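# Move yellow desk sponges into the tote by the door

## Task

Bring every yellow sponge lying on any desk in the room into the tote near the door so each rests fully inside its rim with no part sticking out over the edge. When done, the tote must hold or support nothing other than those sponges, no new object may be lying on the floor, every carton must still stand upright on its desk, and the robot must not have toppled or be left leaning. Each item must stay where it is without the robot holding it.

## Robot and tools

ROBOT. A Hello Robot Stretch 3 with one arm. It has a two-wheel drive base (0.33 m long, 0.34 m wide), a mast carrying a lift, and a telescoping arm that reaches out to the robot's right side. The base cannot slide sideways, so you move the gripper forward or back by driving. Turns in place pivot about the point between the drive wheels, 0.05 m behind the front edge. Stowed (arm in, wrist folded), the wrist pokes up to 0.06 m past the right side and a spin sweeps a 0.28 m radius; an unfolded level wrist reaches farther out.

FRAMES. Base frame: origin on the floor between the drive wheels, x forward, y left, z up. hand_pose is given in this frame at the point where the closed fingertips meet; with all wrist joints at 0 its x axis points up, y back along the arm toward the mast, z toward the rear. The odometry frame is the base frame at scene start. base_odometry counts wheel turns only, so slip shows as travel; heading runs -3.142 to 3.142, positive to the left.

execute_actions. Argument "actions": a list run in order (empty list just reports). Each action may have "robot", "steps" (1 to 450 control steps at 30 per second, default 1) and "until". {"steps": n} alone waits. "robot" is one command, a list of up to 8 commands run one after another, or {"stop": true}, which brakes everything and clears the queue. A command holds "base", "joints" and/or "contact_limits"; a queue item may instead be {"pause_s": s}, s at most 15.
- base: exactly one key. translate_m is a straight-line offset in metres from where the base is when that command begins, forward positive, magnitude at most 1. rotate_rad is an in-place turn offset in radians, counter-clockwise (left) positive, magnitude at most 3.2.
- joints: absolute targets by name; any joint left out keeps its current target. lift_m 0 to 1.1 (arm height on the mast, m). arm_m 0 to 0.52 (extension, m). wrist_yaw_rad -1.345 to 4.42 (0 points along the arm, positive swings toward the front, 3.0 folds over the base). wrist_pitch_rad -1.57 to 0.451 (0 level, negative tips fingertips down). wrist_roll_rad -2.911 to 2.911 (0: fingers side by side, level). gripper_m -0.089 to 0.179 (bigger is wider; the real fingertip gap is about 0.007 less when nearly closed and 0.025 less fully open; zero below 0.007). head_pan_rad -3.953 to 1.73 (0 ahead, positive left, -1.57 looks along the arm). head_tilt_rad -1.53 to 0.419 (negative looks down). Both head joints aim head_camera and nav_camera.
- contact_limits: {"arm_m": effort in percent, 1 to 100}; that arm move halts with contact_stop near this effort. Smaller is softer; too small halts immediately. It lasts until the arm's next command.
If any value is invalid or out of range, the entire call is rejected and nothing in it runs.

TIMING AND ORDER. Motions keep running across calls and while you think. A new command takes over at once: named joints retarget, the rest of an older queue is thrown away, a base goal of the same kind replaces the old one. To sequence moves, queue them or wait. A queued command starts only after every motion of the previous one ends "done" ("off_target" also passes for base and gripper); otherwise the remainder is dropped.

until. {"robot": {"status": "ended"}} ends the action once nothing reports moving and no queue runs (at once if the command was refused). Other keys under "robot": x, y, heading, translate_m, rotate_rad, their _goal forms, base_status, each joint's reading, _goal and _status, refusals, queue, queue_left. Numbers use pairs like [">", 0.3] with =, !=, <, <=, >, >=, compared at printed precision (three decimals; four for translate_m and rotate_rad). Statuses take a word or ["!=", "moving"]. {"any": {"status": "ended"}} fires when any single motion or the queue ends.

SPEED. Full base speed (0.30 m/s, 1.9 rad/s) needs lift_m under 0.30, arm_m under 0.03 and wrist_yaw_rad over 2.54; otherwise 0.10 m/s and 0.63 rad/s.

GRIPPER. Close to a value smaller than the object's width (smaller squeezes harder; the stall guard may ease off so things slip). Release by opening at least 0.02 beyond where the pads made contact. Neither the reading nor "done" proves a grasp; check images and effort.

SELF-COLLISION. Fold or unfold the wrist only with lift_m in 0.32 to 0.95, wrist_pitch_rad -0.4 and roll near 0; once folded the lift may drop to 0.25. With wrist_yaw_rad under -0.4, keep pitch at -0.5 or lower.

RESULTS. Each result is one moment, plus an image from head_camera (896x504), nav_camera (672x504, fisheye) and wrist_camera (644x364). base_status shows progress as moved-of-goal. joint_goals, joint_status, measured_speeds, motor_effort (percent, peak in brackets, biased and noisy), refusals, queue (idle/running/done/dropped/stopped), queue_left. Status words: moving, done (within tolerance), off_target (resting away from goal, may still push), contact_stop (that lift or arm goes slack until commanded), time_out, stopped, not_commanded, torque_fault (wrist servo off about 10 s, limp, goals refused). Lines "refused:", "dropped:" (indices from 0), "replaced:" and "robot.on_its_own" (goal changed by the robot, slack or off joints, tilt warnings, efforts out of rest range). base_tilt gives forward/right lean in degrees. lidar_m: 12 distances in 30-degree sectors, first straight ahead then counter-clockwise (4th left, 7th behind, 10th right), in a plane 0.17 m up, "-" for nothing. wrist_depth_mm and head_depth_mm: 7x7 grids of median depth.

zoom_image: {"camera": name, "region": [x0, y0, x1, y1]} in that camera's pixels, origin top-left, at most 504 by 504.

finished_scene: {"scene": n}; call only after every motion has come to rest, since leftover motion is braked during the final hold.

AVOID. Pushing on anything rigid with the gripper higher than about 0.45 m, or pushing again after a contact_stop, can topple the robot. Never drive while the gripper grips, hooks or presses on something fixed. If the base snags on furniture (backing up is riskiest), reverse the last move in small steps; if tilted, free the gripper and lower the lift to about 0.2. Prevent wrist strain that causes torque faults, dropped or slammed objects, and hard impacts. Loose objects may occasionally get nudged by outside disturbances.

Each tool is called as name(argument=value, ...), one argument or row to a line, values as JSON.

## Session

I'll start by looking at the scene.

execute_actions(
  actions=[],
)

Scene clock: 0.00 s.
robot.base_odometry: x=+0.000 y=+0.000 heading=+0.000 (m, m, rad; robot's odometry frame)
robot.turned_by_wheels: +0.000 (rad since the last result)
robot.turned_by_imu: +0.000 (rad since the last result)
robot.base_tilt: forward=-0.4 right=+0.9 (deg)
robot.lidar_m: 1.71 1.94 2.08 1.94 2.17 1.45 1.40 1.41 1.95 2.10 2.51 2.04
robot.head_depth_mm: 1824 1931 1932 1942 1933 1950 1930 / 1838 1965 1964 1961 1963 1956 1949 / 1854 1992 1989 1980 1973 1982 1980 / 1873 1952 1943 1949 1943 1943 1950 / 1879 1984 1972 1976 1975 1969 1964 / 1894 2022 2017 2010 2003 1990 1991 / 1908 2027 1996 2026 1987 1979 1957
robot.base_status: not_commanded
robot.joint_positions: lift_m=+0.312 arm_m=-0.001 wrist_yaw_rad=+2.819 wrist_pitch_rad=-0.427 wrist_roll_rad=-0.019 gripper_m=+0.037 head_pan_rad=+0.013 head_tilt_rad=+0.000
robot.joint_goals: lift_m=+0.312 arm_m=-0.001 wrist_yaw_rad=+2.819 wrist_pitch_rad=-0.427 wrist_roll_rad=-0.019 gripper_m=+0.037 head_pan_rad=+0.013 head_tilt_rad=+0.000
robot.joint_status: lift_m=not_commanded arm_m=not_commanded wrist_yaw_rad=not_commanded wrist_pitch_rad=not_commanded wrist_roll_rad=not_commanded gripper_m=not_commanded head_pan_rad=not_commanded head_tilt_rad=not_commanded
robot.measured_speeds: translate_m=+0.000 rotate_rad=+0.000 lift_m=+0.000 arm_m=+0.000 wrist_yaw_rad=+0.000 wrist_pitch_rad=+0.000 wrist_roll_rad=+0.000 head_pan_rad=+0.000 head_tilt_rad=+0.000
robot: refusals=0 queue=idle queue_left=0
robot.motor_effort: left_wheel=+1 right_wheel=+0 lift_m=+42 arm_m=+0 wrist_yaw_rad=+0 wrist_pitch_rad=+9 wrist_roll_rad=+0 gripper_m=+0 head_pan_rad=+0 head_tilt_rad=+2 (%)
robot.hand_pose: x=+0.0495 y=+0.0674 z=+0.3227 quat_wxyz=(+0.259, +0.699, +0.040, +0.665) (m; robot's base frame)
robot.wrist_depth_mm: - - - - - - - / - - - - - - - / - 931 894 902 953 934 987 / - 724 726 729 739 746 746 / 580 604 621 617 636 608 615 / 521 - - 523 - 527 531 / 468 - - 453 456 454 460
pictures: head_camera (sideways: a quarter turn clockwise sets it upright), nav_camera (sideways: a quarter turn counterclockwise sets it upright), wrist_camera
Images, in order (width x height): head_camera 896x504, nav_camera 672x504, wrist_camera 644x364.

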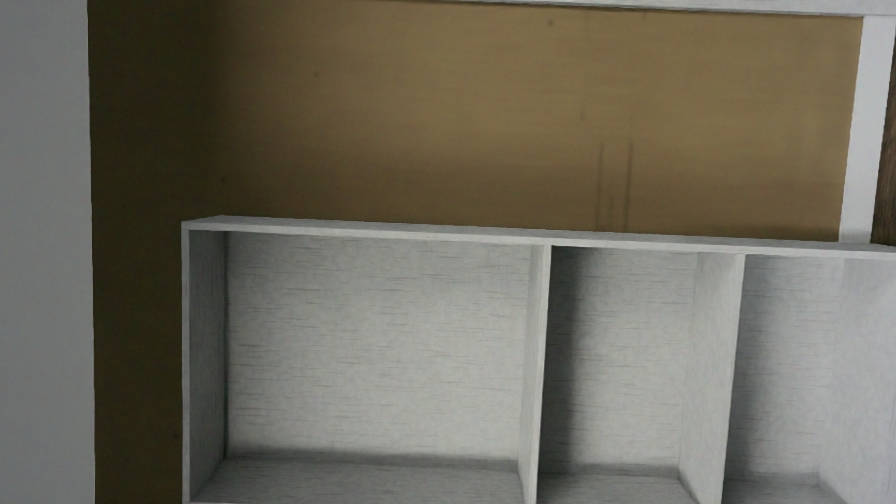

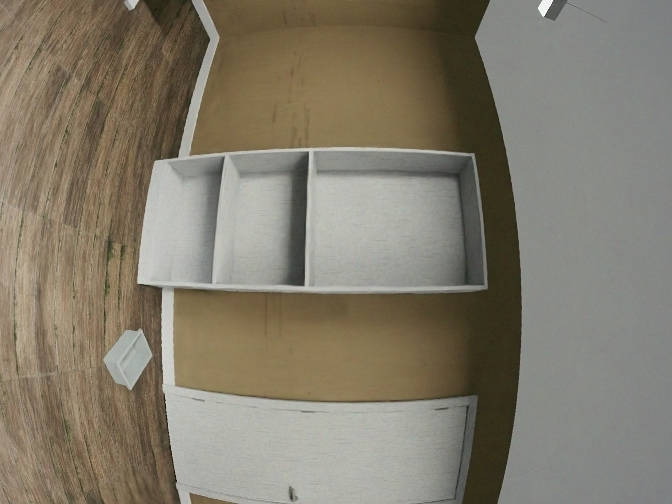

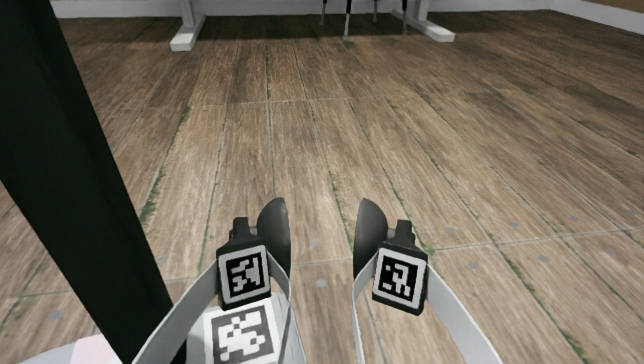

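execute_actions(
  actions=[
    {"robot": {"joints": {"head_pan_rad": 1.5, "head_tilt_rad": -0.5}}, "steps": 450, "until": {"robot": {"status": "ended"}}},
  ],
)

Scene clock: 9.90 s.
robot.base_odometry: x=+0.000 y=+0.000 heading=+0.000 (m, m, rad; robot's odometry frame)
robot.turned_by_wheels: +0.000 (rad since the last result)
robot.turned_by_imu: -0.001 (rad since the last result)
robot.base_tilt: forward=-0.3 right=+0.8 (deg)
robot.lidar_m: 1.70 1.94 2.08 1.94 2.17 1.45 1.40 1.41 1.95 2.10 2.51 2.04
robot.head_depth_mm: 2001 2173 1780 2482 2085 1617 1324 / 2001 2183 1742 2560 2057 1598 1304 / 2001 2187 1729 2610 2017 1588 1300 / 2003 2217 1781 2622 2014 1570 1294 / 2031 2217 2105 2595 1975 1553 1284 / 2042 2235 2348 2610 1961 1543 1272 / 2035 2233 2481 2625 1937 1532 1265
robot.base_status: not_commanded
robot.joint_positions: lift_m=+0.312 arm_m=-0.001 wrist_yaw_rad=+2.819 wrist_pitch_rad=-0.427 wrist_roll_rad=-0.019 gripper_m=+0.037 head_pan_rad=+1.493 head_tilt_rad=-0.493
robot.joint_goals: lift_m=+0.312 arm_m=-0.001 wrist_yaw_rad=+2.819 wrist_pitch_rad=-0.427 wrist_roll_rad=-0.019 gripper_m=+0.037 head_pan_rad=+1.500 head_tilt_rad=-0.500
robot.joint_status: lift_m=not_commanded arm_m=not_commanded wrist_yaw_rad=not_commanded wrist_pitch_rad=not_commanded wrist_roll_rad=not_commanded gripper_m=not_commanded head_pan_rad=done head_tilt_rad=done
robot.measured_speeds: translate_m=+0.000 rotate_rad=+0.000 lift_m=+0.000 arm_m=+0.000 wrist_yaw_rad=+0.000 wrist_pitch_rad=+0.000 wrist_roll_rad=+0.000 head_pan_rad=+0.000 head_tilt_rad=+0.000
robot: refusals=0 queue=done queue_left=0
robot.motor_effort: left_wheel=+1(0) right_wheel=+0(0) lift_m=+41(42) arm_m=+0(0) wrist_yaw_rad=+0(0) wrist_pitch_rad=+9(9) wrist_roll_rad=+1(0) gripper_m=+0(0) head_pan_rad=+3(26) head_tilt_rad=-3(25) (%)
robot.hand_pose: x=+0.0495 y=+0.0674 z=+0.3227 quat_wxyz=(+0.259, +0.699, +0.040, +0.665) (m; robot's base frame)
robot.wrist_depth_mm: - - - - - - - / - - - - - - - / - 899 923 939 924 916 943 / - 717 725 745 723 751 740 / 582 615 629 605 641 616 619 / 514 - - 526 - 526 531 / 469 - - 461 460 461 461
pictures: head_camera (sideways: a quarter turn clockwise sets it upright), nav_camera (sideways: a quarter turn counterclockwise sets it upright), wrist_camera
Images, in order (width x height): head_camera 896x504, nav_camera 672x504, wrist_camera 644x364.

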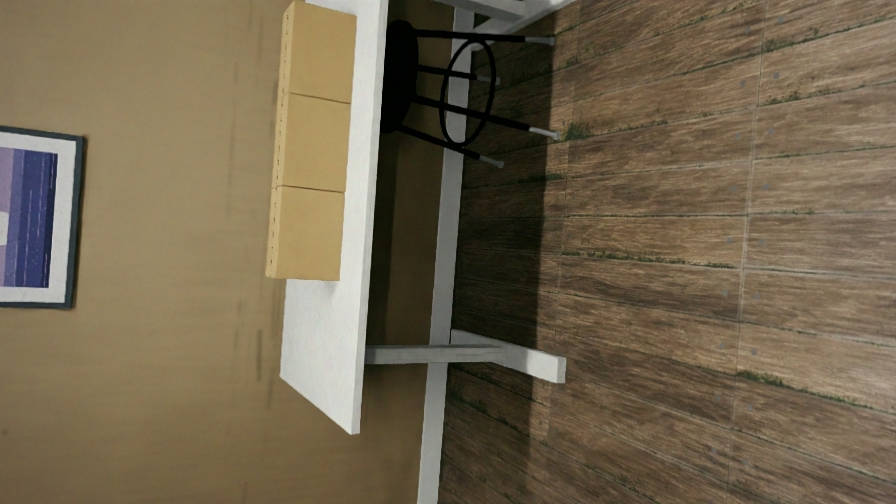

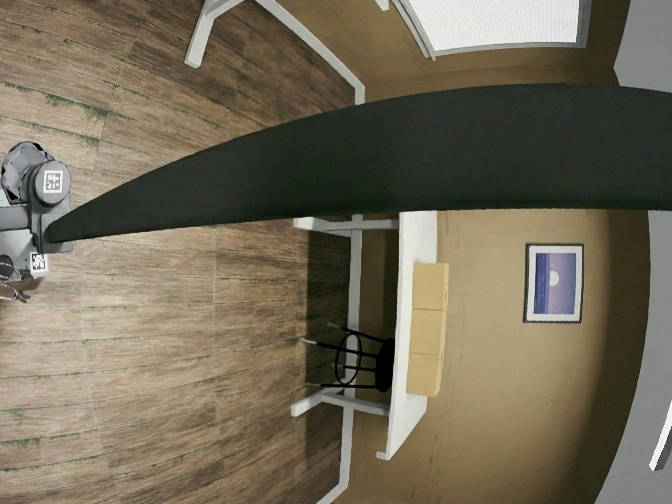

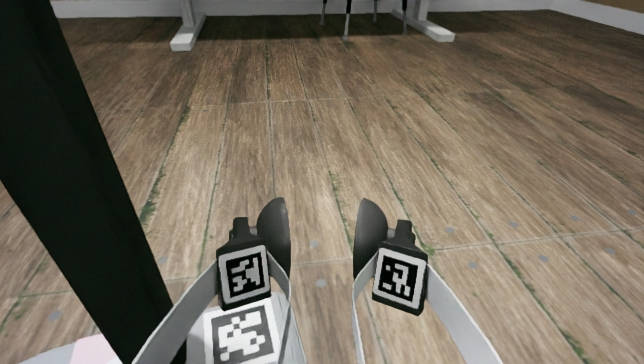

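execute_actions(
  actions=[
    {"robot": {"joints": {"head_pan_rad": -1.57, "head_tilt_rad": -0.5}}, "steps": 450, "until": {"robot": {"status": "ended"}}},
  ],
)

execute_actions(
  actions=[
    {"robot": {"joints": {"head_pan_rad": -3.0, "head_tilt_rad": -0.5}}, "steps": 450, "until": {"robot": {"status": "ended"}}},
  ],
)

Scene clock: 18.70 s.
robot.base_odometry: x=+0.000 y=+0.000 heading=+0.000 (m, m, rad; robot's odometry frame)
robot.turned_by_wheels: +0.000 (rad since the last result)
robot.turned_by_imu: -0.001 (rad since the last result)
robot.base_tilt: forward=-0.4 right=+0.8 (deg)
robot.lidar_m: 1.71 1.94 2.08 1.94 2.16 1.45 1.40 1.41 1.95 2.10 2.51 2.04
robot.head_depth_mm: 1975 2150 2125 2524 2077 1617 1321 / 1995 2167 1771 2565 2046 1592 1314 / 2019 2200 1709 2591 2028 1584 1298 / 2042 2225 1750 2620 2001 1564 1294 / 2069 2253 1766 2648 1989 1555 1279 / 2091 2306 2014 2574 1958 1538 1275 / 2125 2335 2219 2622 1950 1533 1269
robot.base_status: not_commanded
robot.joint_positions: lift_m=+0.312 arm_m=-0.001 wrist_yaw_rad=+2.819 wrist_pitch_rad=-0.427 wrist_roll_rad=-0.019 gripper_m=+0.037 head_pan_rad=-1.563 head_tilt_rad=-0.494
robot.joint_goals: lift_m=+0.312 arm_m=-0.001 wrist_yaw_rad=+2.819 wrist_pitch_rad=-0.427 wrist_roll_rad=-0.019 gripper_m=+0.037 head_pan_rad=-1.570 head_tilt_rad=-0.500
robot.joint_status: lift_m=not_commanded arm_m=not_commanded wrist_yaw_rad=not_commanded wrist_pitch_rad=not_commanded wrist_roll_rad=not_commanded gripper_m=not_commanded head_pan_rad=done head_tilt_rad=done
robot.measured_speeds: translate_m=+0.000 rotate_rad=+0.000 lift_m=+0.000 arm_m=+0.000 wrist_yaw_rad=+0.000 wrist_pitch_rad=+0.000 wrist_roll_rad=+0.000 head_pan_rad=+0.000 head_tilt_rad=+0.000
robot: refusals=0 queue=done queue_left=0
robot.motor_effort: left_wheel=+0(1) right_wheel=+0(0) lift_m=+42(41) arm_m=+0(0) wrist_yaw_rad=+0(0) wrist_pitch_rad=+9(8) wrist_roll_rad=+0(0) gripper_m=+0(0) head_pan_rad=-2(26) head_tilt_rad=-2(3) (%)
robot.hand_pose: x=+0.0495 y=+0.0674 z=+0.3227 quat_wxyz=(+0.259, +0.699, +0.040, +0.665) (m; robot's base frame)
robot.wrist_depth_mm: - - - - - - - / - - - - - - - / - 937 904 951 922 948 942 / - 729 730 740 728 727 756 / 578 611 617 605 639 611 609 / 508 - - 512 - 526 524 / 470 - - 458 464 460 466
pictures: head_camera (sideways: a quarter turn clockwise sets it upright), nav_camera (sideways: a quarter turn counterclockwise sets it upright), wrist_camera
Images, in order (width x height): head_camera 896x504, nav_camera 672x504, wrist_camera 644x364.

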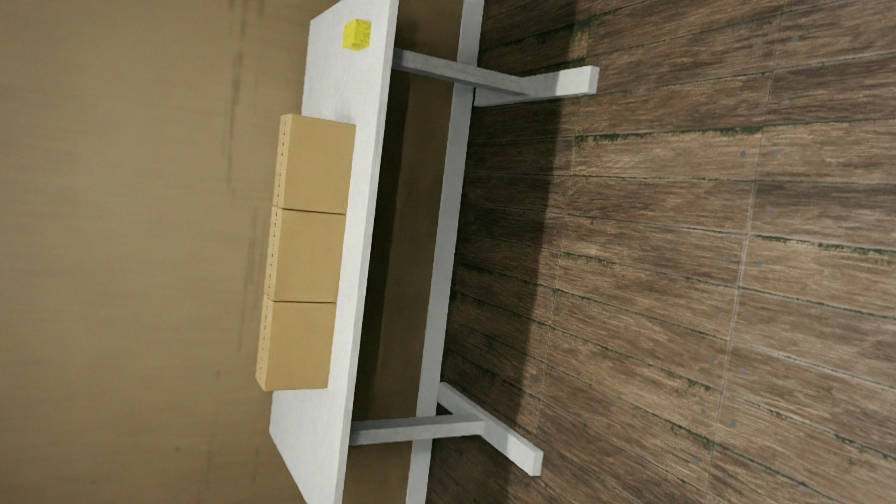

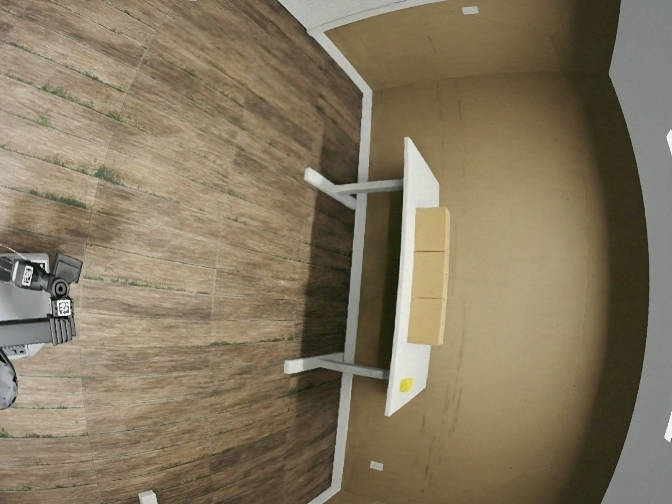

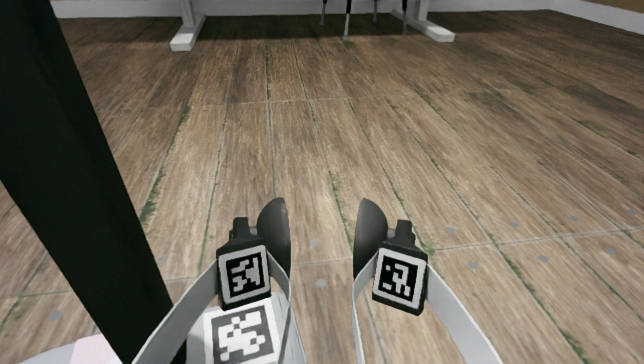

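Scene clock: 20.00 s.
robot.base_odometry: x=+0.000 y=+0.000 heading=+0.000 (m, m, rad; robot's odometry frame)
robot.turned_by_wheels: +0.000 (rad since the last result)
robot.turned_by_imu: +0.000 (rad since the last result)
robot.base_tilt: forward=-0.3 right=+0.9 (deg)
robot.lidar_m: 1.70 1.94 2.07 1.94 2.17 1.46 1.40 1.41 1.95 2.09 2.51 2.04
robot.head_depth_mm: 1413 1520 997 1828 1966 1610 1322 / 1455 1550 1021 1892 2003 1598 1312 / 1495 1576 1042 1952 2025 1580 1303 / 1535 1635 1074 2027 2004 1565 1286 / 1582 1673 1106 2012 1844 1556 1285 / 1621 1763 1344 2171 1962 1532 1278 / 1675 1833 1975 2279 1926 1529 1263
robot.base_status: not_commanded
robot.joint_positions: lift_m=+0.312 arm_m=-0.001 wrist_yaw_rad=+2.819 wrist_pitch_rad=-0.427 wrist_roll_rad=-0.019 gripper_m=+0.037 head_pan_rad=-2.993 head_tilt_rad=-0.494
robot.joint_goals: lift_m=+0.312 arm_m=-0.001 wrist_yaw_rad=+2.819 wrist_pitch_rad=-0.427 wrist_roll_rad=-0.019 gripper_m=+0.037 head_pan_rad=-3.000 head_tilt_rad=-0.500
robot.joint_status: lift_m=not_commanded arm_m=not_commanded wrist_yaw_rad=not_commanded wrist_pitch_rad=not_commanded wrist_roll_rad=not_commanded gripper_m=not_commanded head_pan_rad=done head_tilt_rad=done
robot.measured_speeds: translate_m=+0.000 rotate_rad=+0.000 lift_m=+0.000 arm_m=+0.000 wrist_yaw_rad=+0.000 wrist_pitch_rad=+0.000 wrist_roll_rad=+0.000 head_pan_rad=+0.000 head_tilt_rad=+0.000
robot: refusals=0 queue=done queue_left=0
robot.motor_effort: left_wheel=+1(1) right_wheel=+0(0) lift_m=+42(42) arm_m=+1(1) wrist_yaw_rad=+0(0) wrist_pitch_rad=+9(9) wrist_roll_rad=+1(0) gripper_m=+0(0) head_pan_rad=-2(25) head_tilt_rad=-2(2) (%)
robot.hand_pose: x=+0.0495 y=+0.0674 z=+0.3227 quat_wxyz=(+0.259, +0.699, +0.040, +0.665) (m; robot's base frame)
robot.wrist_depth_mm: - - - - - - - / - - - - - - - / - 890 926 935 913 933 930 / - 736 735 746 714 756 729 / 578 601 626 610 630 609 622 / 510 - - 516 - 519 539 / 471 - - 453 460 462 461
pictures: head_camera (sideways: a quarter turn clockwise sets it upright), nav_camera (sideways: a quarter turn counterclockwise sets it upright), wrist_camera
Images, in order (width x height): head_camera 896x504, nav_camera 672x504, wrist_camera 644x364.

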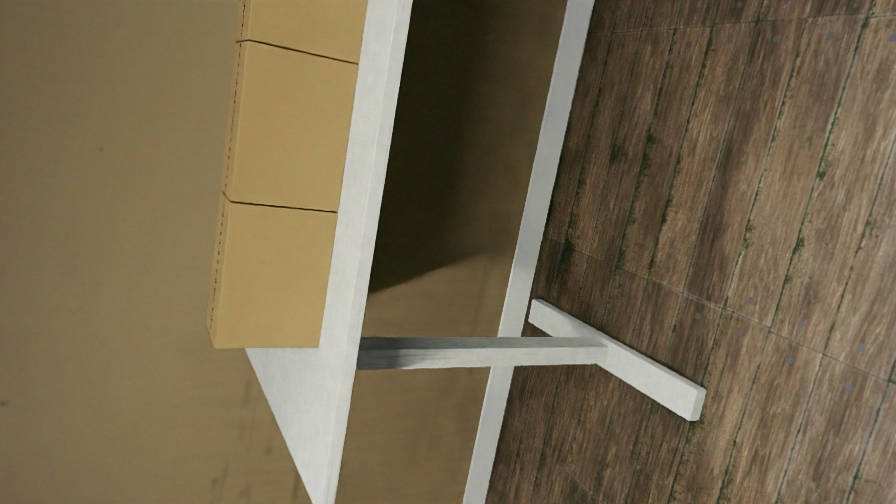

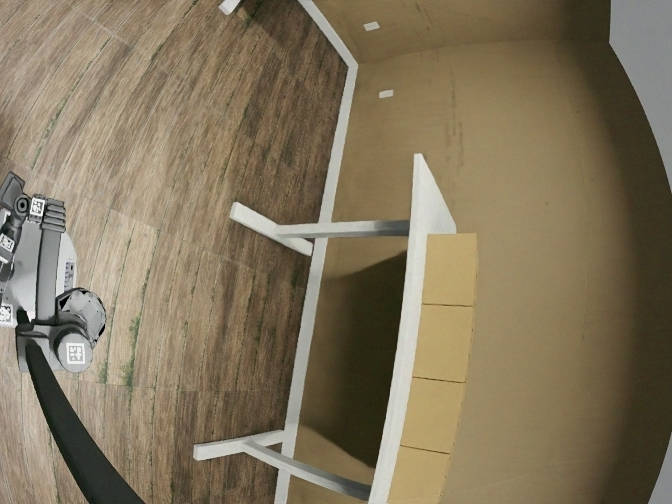

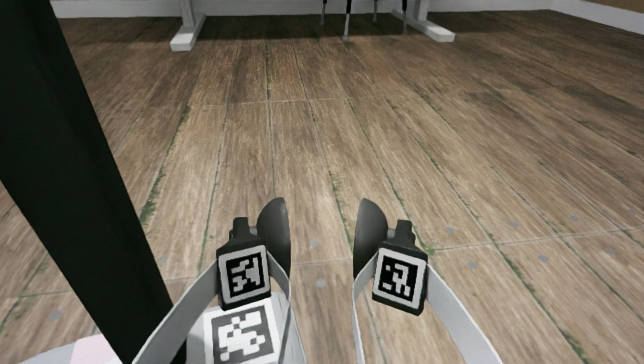

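zoom_image(
  camera="head_camera",
  region=[180, 150, 460, 504],
)

zoom_image(
  camera="nav_camera",
  region=[168, 100, 672, 504],
)

Region (180, 150, 460, 504) of head_camera's 896x504 image, scaled by 1.424, with more detail than that image has; it fills the left 399 columns of this view, and the rest is white.

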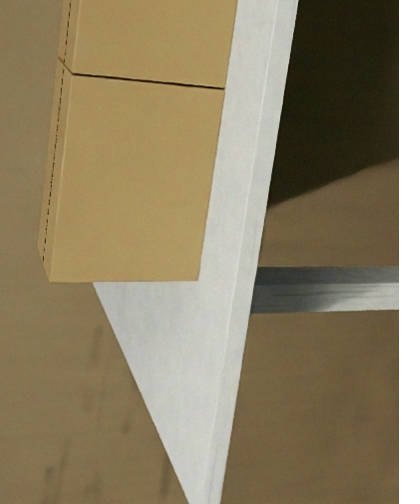

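Region (168, 100, 672, 504) of nav_camera's 672x504 image, scaled by 1.000; it fills the top 404 rows of this view, and the rest is white.

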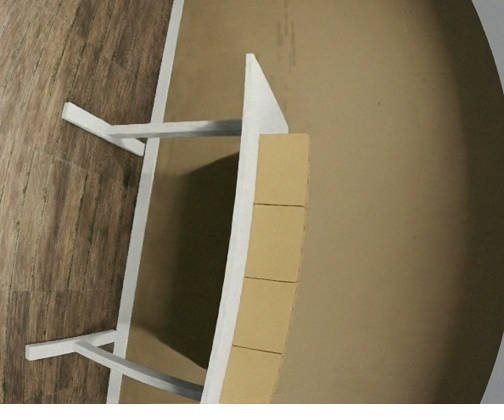

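execute_actions(
  actions=[
    {"robot": {"joints": {"lift_m": 0.28, "head_pan_rad": 0.0, "head_tilt_rad": -0.6}}, "steps": 60, "until": {"robot": {"lift_m": ["<", 0.295]}}},
    {"robot": {"base": {"rotate_rad": 2.027}}, "steps": 450, "until": {"robot": {"status": "ended"}}},
  ],
)

Scene clock: 143.00 s.
robot.base_odometry: x=+0.000 y=+0.000 heading=+2.027 (m, m, rad; robot's odometry frame)
robot.turned_by_wheels: +2.027 (rad since the last result)
robot.turned_by_imu: +2.038 (rad since the last result)
robot.base_tilt: forward=-0.3 right=+0.8 (deg)
robot.lidar_m: 2.30 1.46 1.75 1.40 1.95 2.39 2.10 2.06 1.70 1.94 1.95 1.94
robot.head_depth_mm: 2015 2185 1919 2318 1851 1491 1251 / 2129 2322 2564 2413 1834 1479 1244 / 2257 2482 2736 2350 1810 1456 1228 / 2394 2654 2911 2345 1786 1451 1225 / 2427 2692 2943 2325 1775 1440 1215 / 2129 2358 2584 2277 1762 1427 1207 / 1892 2043 2264 2235 1742 1416 1196
robot.base_status: done (rotate_rad +2.0269 of +2.0270)
robot.joint_positions: lift_m=+0.280 arm_m=-0.001 wrist_yaw_rad=+2.819 wrist_pitch_rad=-0.429 wrist_roll_rad=-0.019 gripper_m=+0.037 head_pan_rad=-0.007 head_tilt_rad=-0.593
robot.joint_goals: lift_m=+0.280 arm_m=-0.001 wrist_yaw_rad=+2.819 wrist_pitch_rad=-0.429 wrist_roll_rad=-0.019 gripper_m=+0.037 head_pan_rad=+0.000 head_tilt_rad=-0.600
robot.joint_status: lift_m=done arm_m=not_commanded wrist_yaw_rad=not_commanded wrist_pitch_rad=not_commanded wrist_roll_rad=not_commanded gripper_m=not_commanded head_pan_rad=done head_tilt_rad=done
robot.measured_speeds: translate_m=+0.000 rotate_rad=+0.000 lift_m=+0.000 arm_m=+0.000 wrist_yaw_rad=+0.000 wrist_pitch_rad=+0.000 wrist_roll_rad=+0.000 head_pan_rad=+0.000 head_tilt_rad=+0.000
robot: refusals=0 queue=done queue_left=0
robot.motor_effort: left_wheel=-2(9) right_wheel=+3(15) lift_m=+35(40) arm_m=+0(0) wrist_yaw_rad=+0(0) wrist_pitch_rad=+9(10) wrist_roll_rad=+1(0) gripper_m=+0(0) head_pan_rad=+2(25) head_tilt_rad=-3(13) (%)
robot.hand_pose: x=+0.0494 y=+0.0672 z=+0.2904 quat_wxyz=(+0.259, +0.699, +0.040, +0.665) (m; robot's base frame)
robot.wrist_depth_mm: - - - - - - - / - - - - - - - / - 833 826 878 849 860 870 / - 667 692 680 673 696 685 / 541 563 582 559 590 558 580 / 480 - - 488 - 488 488 / - - - 419 432 424 424
pictures: head_camera (sideways: a quarter turn clockwise sets it upright), nav_camera (sideways: a quarter turn counterclockwise sets it upright), wrist_camera
Images, in order (width x height): head_camera 896x504, nav_camera 672x504, wrist_camera 644x364.

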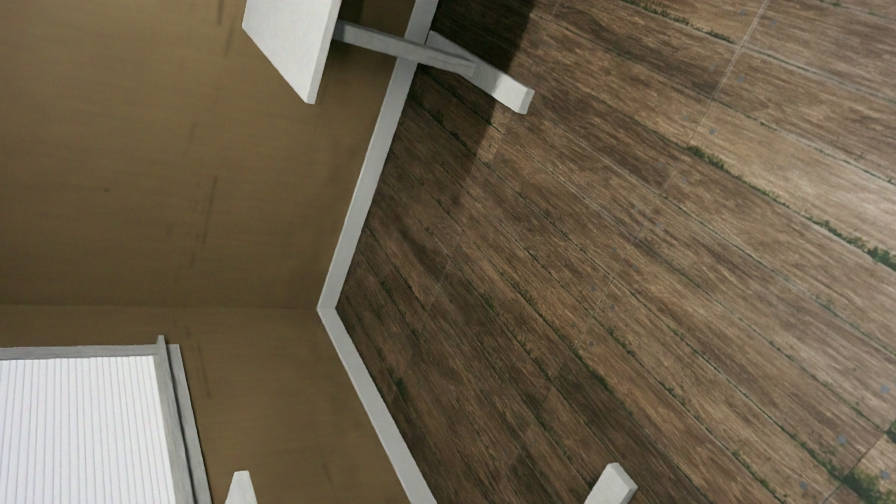

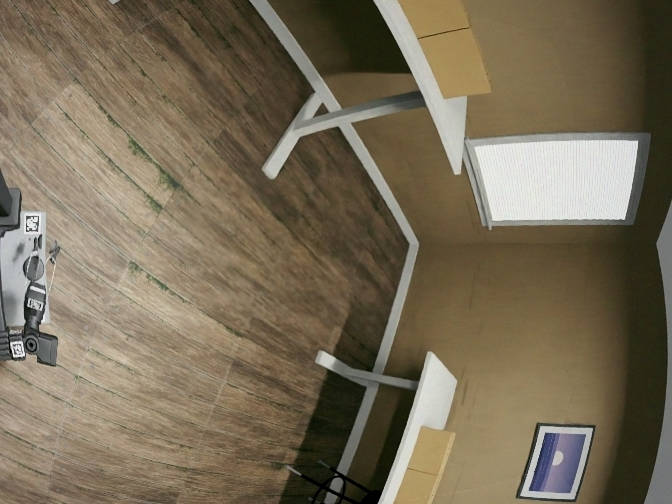

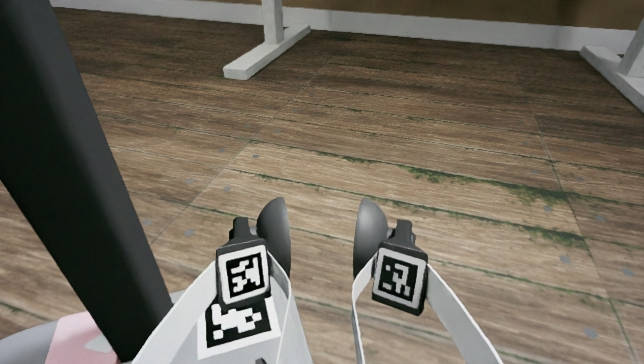

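execute_actions(
  actions=[
    {"robot": {"base": {"translate_m": 1.0}}, "steps": 450, "until": {"robot": {"translate_m": [">", 0.75]}}},
    {"robot": {"base": {"translate_m": 1.0}}, "steps": 450, "until": {"robot": {"y": [">", 1.345]}}},
    {"robot": {"base": {"translate_m": 0.66}, "joints": {"head_pan_rad": -2.1, "head_tilt_rad": -0.45}}, "steps": 450, "until": {"robot": {"status": "ended"}}},
  ],
)

Scene clock: 158.87 s.
robot.base_odometry: x=-0.953 y=+1.942 heading=+2.027 (m, m, rad; robot's odometry frame)
robot.turned_by_wheels: +0.000 (rad since the last result)
robot.turned_by_imu: +0.003 (rad since the last result)
robot.base_tilt: forward=-0.4 right=+0.8 (deg)
robot.lidar_m: 0.65 0.52 0.51 0.55 0.80 1.08 4.25 3.08 0.86 0.80 0.62 0.61
robot.head_depth_mm: 2736 2946 3189 3148 2189 1665 1351 / 2796 2996 3294 3102 1903 1661 1343 / 2795 3027 3222 1337 979 1642 1327 / 2806 3064 1713 1185 1013 1620 1290 / 2805 3056 2190 1290 998 1507 1285 / 2113 2207 1991 1267 987 1542 1290 / 1502 1564 1624 1252 977 1576 1295
robot.base_status: done (translate_m +0.6600 of +0.6600)
robot.joint_positions: lift_m=+0.280 arm_m=-0.001 wrist_yaw_rad=+2.819 wrist_pitch_rad=-0.429 wrist_roll_rad=-0.019 gripper_m=+0.037 head_pan_rad=-2.093 head_tilt_rad=-0.458
robot.joint_goals: lift_m=+0.280 arm_m=-0.001 wrist_yaw_rad=+2.819 wrist_pitch_rad=-0.429 wrist_roll_rad=-0.019 gripper_m=+0.037 head_pan_rad=-2.100 head_tilt_rad=-0.450
robot.joint_status: lift_m=done arm_m=not_commanded wrist_yaw_rad=not_commanded wrist_pitch_rad=not_commanded wrist_roll_rad=not_commanded gripper_m=not_commanded head_pan_rad=done head_tilt_rad=done
robot.measured_speeds: translate_m=+0.000 rotate_rad=+0.000 lift_m=+0.000 arm_m=+0.000 wrist_yaw_rad=+0.000 wrist_pitch_rad=+0.000 wrist_roll_rad=+0.000 head_pan_rad=+0.000 head_tilt_rad=+0.000
robot: refusals=0 queue=done queue_left=0
robot.motor_effort: left_wheel=-2(6) right_wheel=+3(13) lift_m=+35(35) arm_m=+0(0) wrist_yaw_rad=+0(1) wrist_pitch_rad=+10(10) wrist_roll_rad=+0(0) gripper_m=+0(0) head_pan_rad=-3(25) head_tilt_rad=+2(16) (%)
robot.hand_pose: x=+0.0494 y=+0.0672 z=+0.2904 quat_wxyz=(+0.259, +0.699, +0.041, +0.665) (m; robot's base frame)
robot.wrist_depth_mm: 642 605 559 513 482 452 424 / - 671 614 573 535 495 454 / - 752 668 618 568 530 490 / - 657 690 661 604 572 528 / 542 563 580 560 587 562 554 / 475 - - 484 - 488 495 / - - - 419 424 426 431
pictures: head_camera (sideways: a quarter turn clockwise sets it upright), nav_camera (sideways: a quarter turn counterclockwise sets it upright), wrist_camera
Images, in order (width x height): head_camera 896x504, nav_camera 672x504, wrist_camera 644x364.

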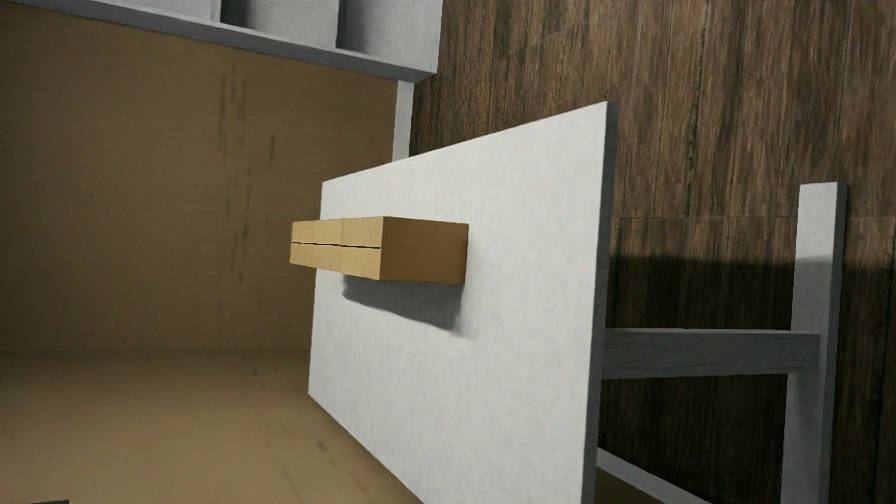

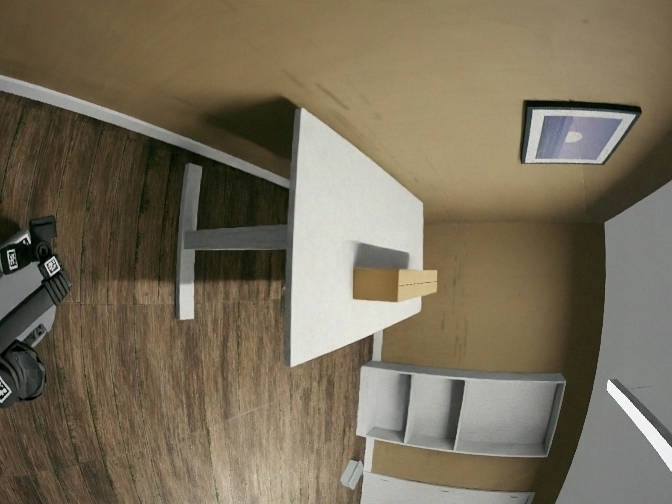

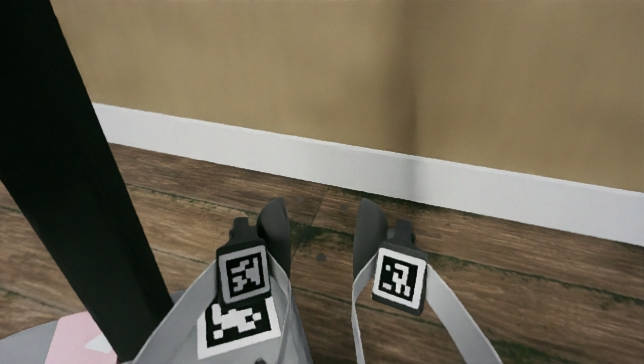

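execute_actions(
  actions=[
    {"robot": {"joints": {"head_pan_rad": -3.7, "head_tilt_rad": -0.3}}, "steps": 450, "until": {"robot": {"status": "ended"}}},
  ],
)

Scene clock: 169.67 s.
robot.base_odometry: x=-0.953 y=+1.942 heading=+2.027 (m, m, rad; robot's odometry frame)
robot.turned_by_wheels: +0.000 (rad since the last result)
robot.turned_by_imu: -0.001 (rad since the last result)
robot.base_tilt: forward=-0.4 right=+0.8 (deg)
robot.lidar_m: 0.65 0.52 0.51 0.55 0.80 1.08 4.24 3.07 0.87 0.80 0.62 0.61
robot.head_depth_mm: 1627 1560 1504 1241 1412 1453 1445 / 2568 2396 2247 1226 2050 1816 1502 / 3731 3900 3893 1295 2386 1846 1458 / 3716 3952 - 1227 2493 1758 1384 / 3720 3954 - 1214 2609 1877 1431 / 3735 3975 - 1358 2581 1864 1457 / 3734 3960 - - 2551 1843 1461
robot.base_status: done (translate_m +0.6600 of +0.6600)
robot.joint_positions: lift_m=+0.280 arm_m=-0.001 wrist_yaw_rad=+2.819 wrist_pitch_rad=-0.429 wrist_roll_rad=-0.019 gripper_m=+0.037 head_pan_rad=-3.693 head_tilt_rad=-0.310
robot.joint_goals: lift_m=+0.280 arm_m=-0.001 wrist_yaw_rad=+2.819 wrist_pitch_rad=-0.429 wrist_roll_rad=-0.019 gripper_m=+0.037 head_pan_rad=-3.700 head_tilt_rad=-0.300
robot.joint_status: lift_m=done arm_m=not_commanded wrist_yaw_rad=not_commanded wrist_pitch_rad=not_commanded wrist_roll_rad=not_commanded gripper_m=not_commanded head_pan_rad=done head_tilt_rad=done
robot.measured_speeds: translate_m=+0.000 rotate_rad=+0.000 lift_m=+0.000 arm_m=+0.000 wrist_yaw_rad=+0.000 wrist_pitch_rad=+0.000 wrist_roll_rad=+0.000 head_pan_rad=+0.000 head_tilt_rad=+0.000
robot: refusals=0 queue=done queue_left=0
robot.motor_effort: left_wheel=-2(2) right_wheel=+3(3) lift_m=+36(35) arm_m=+0(0) wrist_yaw_rad=+0(0) wrist_pitch_rad=+10(10) wrist_roll_rad=+0(0) gripper_m=+0(0) head_pan_rad=-3(26) head_tilt_rad=+3(14) (%)
robot.hand_pose: x=+0.0494 y=+0.0672 z=+0.2904 quat_wxyz=(+0.259, +0.699, +0.041, +0.665) (m; robot's base frame)
robot.wrist_depth_mm: 647 620 570 530 490 455 424 / - 679 617 551 525 478 452 / - 719 681 620 576 535 487 / - 659 671 657 612 559 530 / 543 558 576 554 597 573 546 / 478 - - 487 - 476 496 / - - - 422 427 429 428
pictures: head_camera (sideways: a quarter turn clockwise sets it upright), nav_camera (sideways: a quarter turn counterclockwise sets it upright), wrist_camera
Images, in order (width x height): head_camera 896x504, nav_camera 672x504, wrist_camera 644x364.

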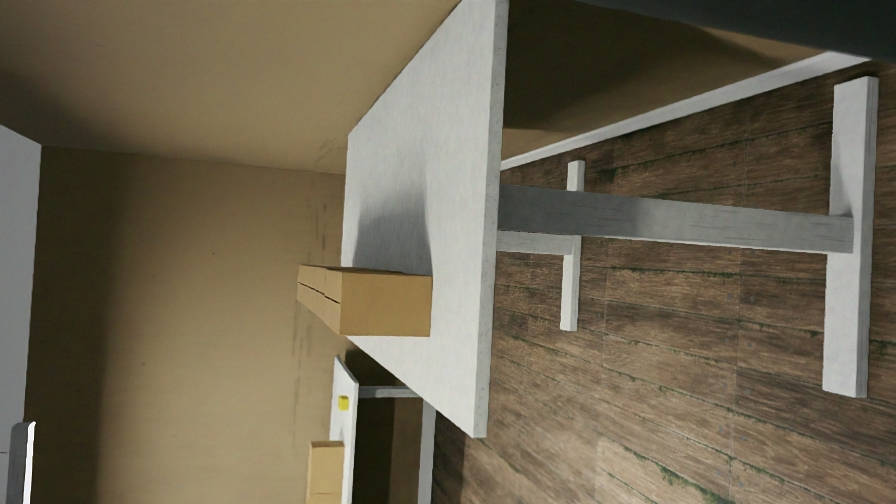

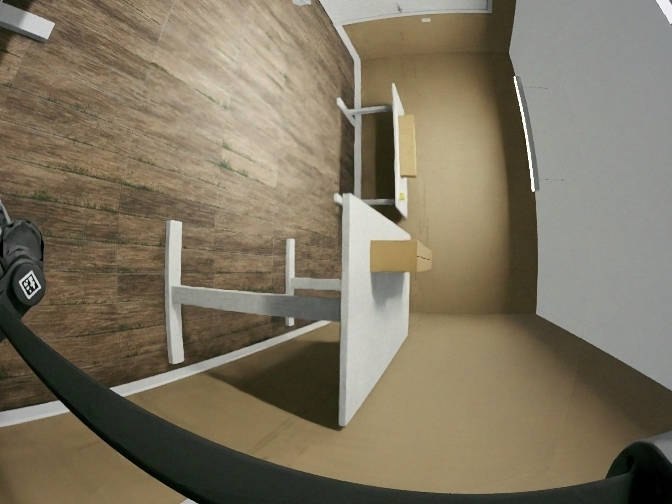

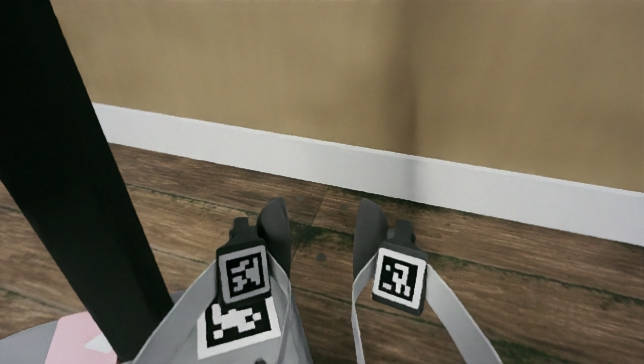

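zoom_image(
  camera="head_camera",
  region=[280, 120, 520, 360],
)

zoom_image(
  camera="head_camera",
  region=[290, 340, 450, 504],
)

Region (280, 120, 520, 360) of head_camera's 896x504 image, scaled by 2.100, with more detail than that image has.

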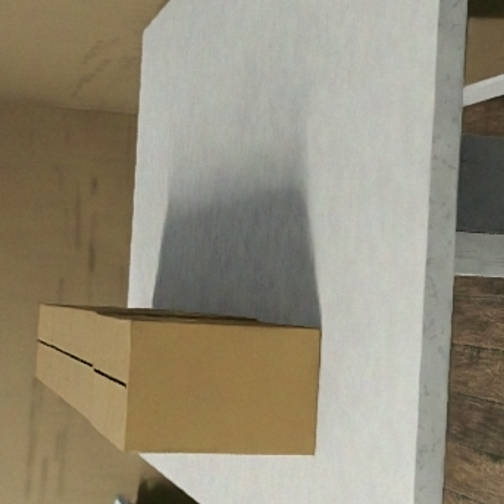

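Region (290, 340, 450, 504) of head_camera's 896x504 image, scaled by 3.073, with more detail than that image has; it fills the left 492 columns of this view, and the rest is white.

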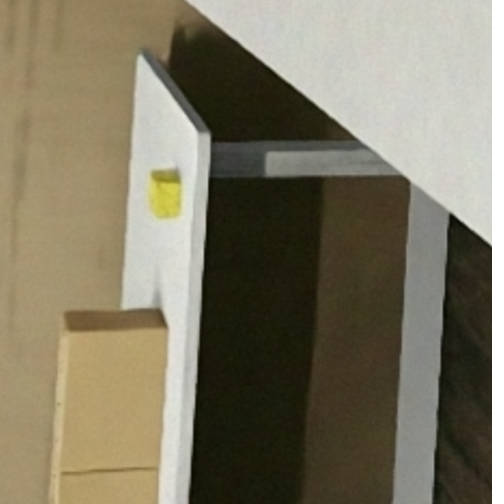

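execute_actions(
  actions=[
    {"robot": {"base": {"translate_m": -1.0}, "joints": {"head_pan_rad": -3.14, "head_tilt_rad": -0.55}}, "steps": 450, "until": {"robot": {"translate_m": ["<", -0.75]}}},
    {"robot": [{"base": {"translate_m": -0.85}}, {"base": {"rotate_rad": -0.815}}], "steps": 450, "until": {"robot": {"status": "ended"}}},
  ],
)

Scene clock: 290.20 s.
robot.base_odometry: x=-0.245 y=+0.499 heading=+1.212 (m, m, rad; robot's odometry frame)
robot.turned_by_wheels: -0.815 (rad since the last result)
robot.turned_by_imu: -0.826 (rad since the last result)
robot.base_tilt: forward=-0.3 right=+0.9 (deg)
robot.lidar_m: 1.45 1.94 1.61 1.00 1.44 1.40 2.37 2.65 2.61 2.04 2.08 1.49
robot.head_depth_mm: 2339 2389 1272 2419 1879 1547 1283 / 2641 2837 3033 2622 1925 1527 1274 / 2585 2827 3164 2578 1908 1517 1267 / 2521 2759 3121 2509 1887 1502 1256 / 2439 2690 2980 2492 1873 1489 1247 / 2375 2563 2881 2457 1842 1483 1234 / 2336 2470 2817 2435 1824 1465 1230
robot.base_status: done (rotate_rad -0.8149 of -0.8150)
robot.joint_positions: lift_m=+0.280 arm_m=-0.001 wrist_yaw_rad=+2.819 wrist_pitch_rad=-0.429 wrist_roll_rad=-0.019 gripper_m=+0.037 head_pan_rad=-3.147 head_tilt_rad=-0.544
robot.joint_goals: lift_m=+0.280 arm_m=-0.001 wrist_yaw_rad=+2.819 wrist_pitch_rad=-0.429 wrist_roll_rad=-0.019 gripper_m=+0.037 head_pan_rad=-3.140 head_tilt_rad=-0.550
robot.joint_status: lift_m=done arm_m=not_commanded wrist_yaw_rad=not_commanded wrist_pitch_rad=not_commanded wrist_roll_rad=not_commanded gripper_m=not_commanded head_pan_rad=done head_tilt_rad=done
robot.measured_speeds: translate_m=+0.000 rotate_rad=+0.000 lift_m=+0.000 arm_m=+0.000 wrist_yaw_rad=+0.000 wrist_pitch_rad=+0.000 wrist_roll_rad=+0.000 head_pan_rad=+0.000 head_tilt_rad=+0.000
robot: refusals=0 queue=done queue_left=0
robot.motor_effort: left_wheel=+3(9) right_wheel=-4(10) lift_m=+35(36) arm_m=+0(0) wrist_yaw_rad=+0(0) wrist_pitch_rad=+10(10) wrist_roll_rad=+0(1) gripper_m=+0(0) head_pan_rad=+2(22) head_tilt_rad=-3(18) (%)
robot.hand_pose: x=+0.0494 y=+0.0672 z=+0.2903 quat_wxyz=(+0.260, +0.699, +0.041, +0.665) (m; robot's base frame)
robot.wrist_depth_mm: - - - - - - - / - - - - - - - / - 838 816 845 850 862 858 / - 665 677 672 693 695 684 / 535 549 577 565 591 565 576 / 476 - - 478 - 482 484 / - - - 427 425 428 429
pictures: head_camera (sideways: a quarter turn clockwise sets it upright), nav_camera (sideways: a quarter turn counterclockwise sets it upright), wrist_camera
Images, in order (width x height): head_camera 896x504, nav_camera 672x504, wrist_camera 644x364.

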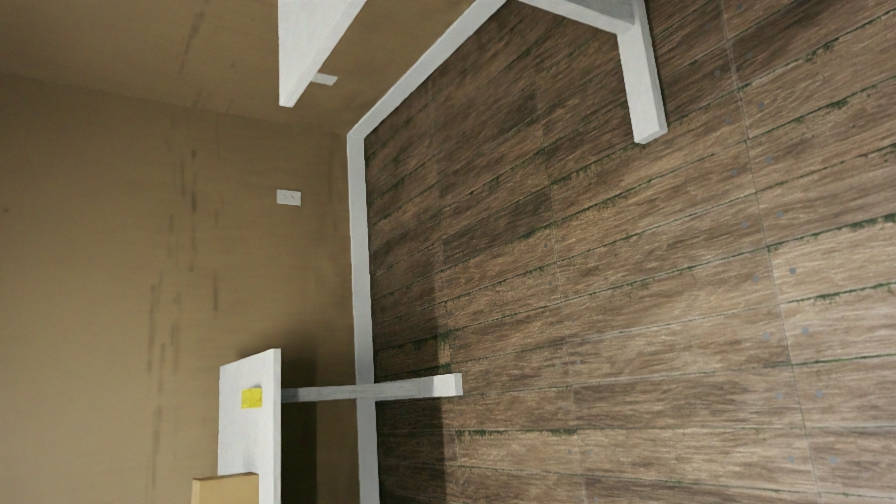

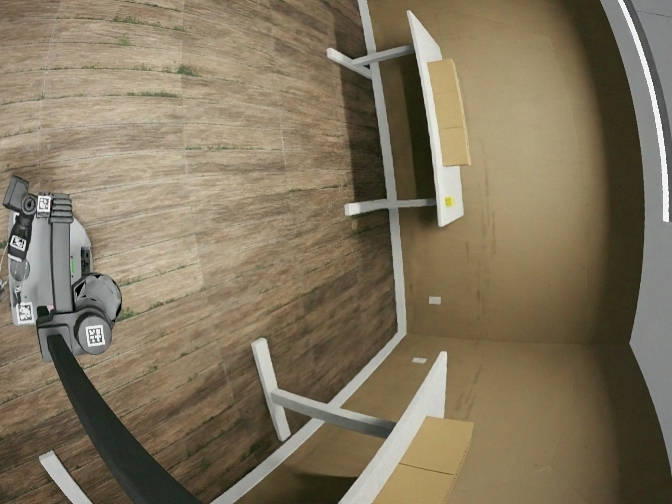

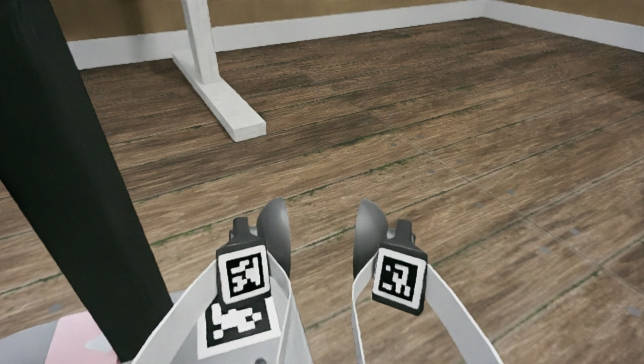

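execute_actions(
  actions=[
    {"robot": {"base": {"translate_m": -1.0}, "joints": {"head_pan_rad": -1.57, "head_tilt_rad": -0.6}}, "steps": 450, "until": {"robot": {"y": ["<", -0.203]}}},
    {"robot": {"base": {"translate_m": -1.0}}, "steps": 450, "until": {"robot": {"y": ["<", -0.905]}}},
    {"robot": [{"base": {"translate_m": -0.89}}, {"base": {"rotate_rad": 0.26}, "joints": {"lift_m": 0.8}}], "steps": 450, "until": {"robot": {"status": "ended"}}},
  ],
)

Scene clock: 329.33 s.
robot.base_odometry: x=-1.085 y=-1.742 heading=+1.472 (m, m, rad; robot's odometry frame)
robot.turned_by_wheels: +0.260 (rad since the last result)
robot.turned_by_imu: +0.253 (rad since the last result)
robot.base_tilt: forward=-0.4 right=+0.9 (deg)
robot.lidar_m: 2.59 1.28 0.96 0.94 0.68 0.51 0.50 0.53 0.38 0.37 2.96 3.80
robot.head_depth_mm: 1525 1463 1387 1071 813 656 576 / 2309 2195 1538 1054 804 650 571 / 2414 2691 1504 1037 794 644 567 / 2416 2670 1395 1026 786 638 551 / 2409 2643 987 757 777 633 560 / 2409 2670 1628 758 771 597 542 / 2413 2692 2897 2070 764 588 527
robot.base_status: done (rotate_rad +0.2599 of +0.2600)
robot.joint_positions: lift_m=+0.800 arm_m=-0.001 wrist_yaw_rad=+2.819 wrist_pitch_rad=-0.430 wrist_roll_rad=-0.019 gripper_m=+0.037 head_pan_rad=-1.577 head_tilt_rad=-0.593
robot.joint_goals: lift_m=+0.800 arm_m=-0.001 wrist_yaw_rad=+2.819 wrist_pitch_rad=-0.430 wrist_roll_rad=-0.019 gripper_m=+0.037 head_pan_rad=-1.570 head_tilt_rad=-0.600
robot.joint_status: lift_m=done arm_m=not_commanded wrist_yaw_rad=not_commanded wrist_pitch_rad=not_commanded wrist_roll_rad=not_commanded gripper_m=not_commanded head_pan_rad=done head_tilt_rad=done
robot.measured_speeds: translate_m=+0.000 rotate_rad=+0.000 lift_m=+0.000 arm_m=+0.000 wrist_yaw_rad=+0.000 wrist_pitch_rad=+0.000 wrist_roll_rad=+0.000 head_pan_rad=+0.000 head_tilt_rad=+0.000
robot: refusals=0 queue=done queue_left=0
robot.motor_effort: left_wheel=-2(8) right_wheel=+3(13) lift_m=+48(49) arm_m=+0(0) wrist_yaw_rad=+0(0) wrist_pitch_rad=+10(10) wrist_roll_rad=+0(0) gripper_m=+0(0) head_pan_rad=+1(26) head_tilt_rad=-2(8) (%)
robot.hand_pose: x=+0.0494 y=+0.0671 z=+0.8099 quat_wxyz=(+0.260, +0.699, +0.041, +0.665) (m; robot's base frame)
robot.wrist_depth_mm: 797 802 884 911 - - - / - 867 937 - - - - / - 981 - - - - - / - - - - - - - / 782 - - - - - - / 809 - - - - - - / 815 - 962 959 931 950 958
pictures: head_camera (sideways: a quarter turn clockwise sets it upright), nav_camera (sideways: a quarter turn counterclockwise sets it upright), wrist_camera
Images, in order (width x height): head_camera 896x504, nav_camera 672x504, wrist_camera 644x364.

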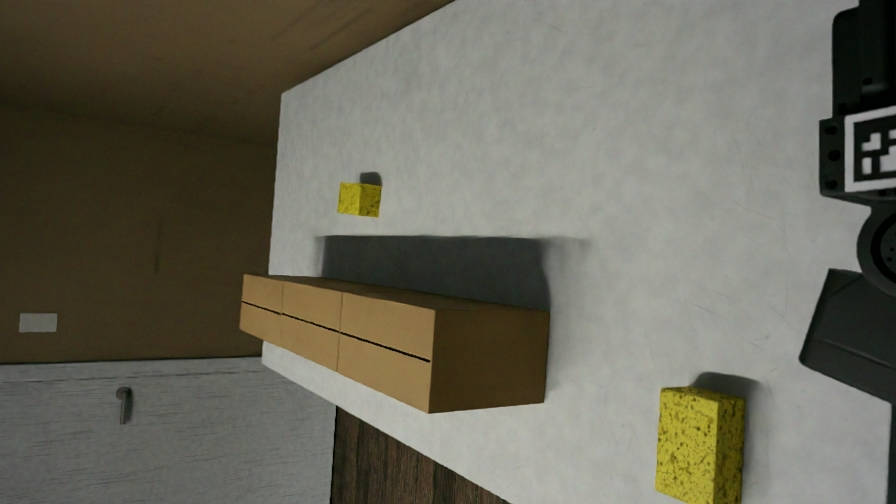

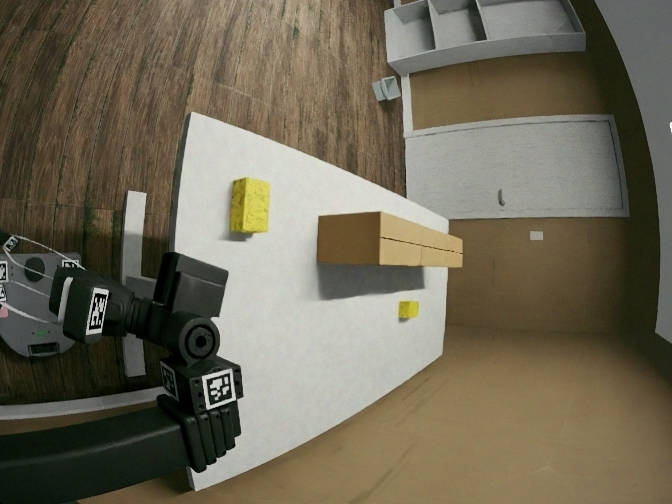

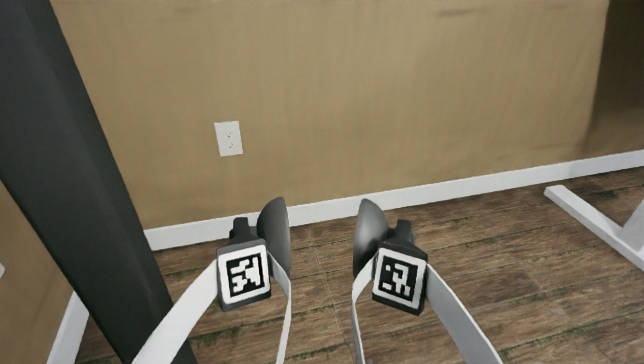

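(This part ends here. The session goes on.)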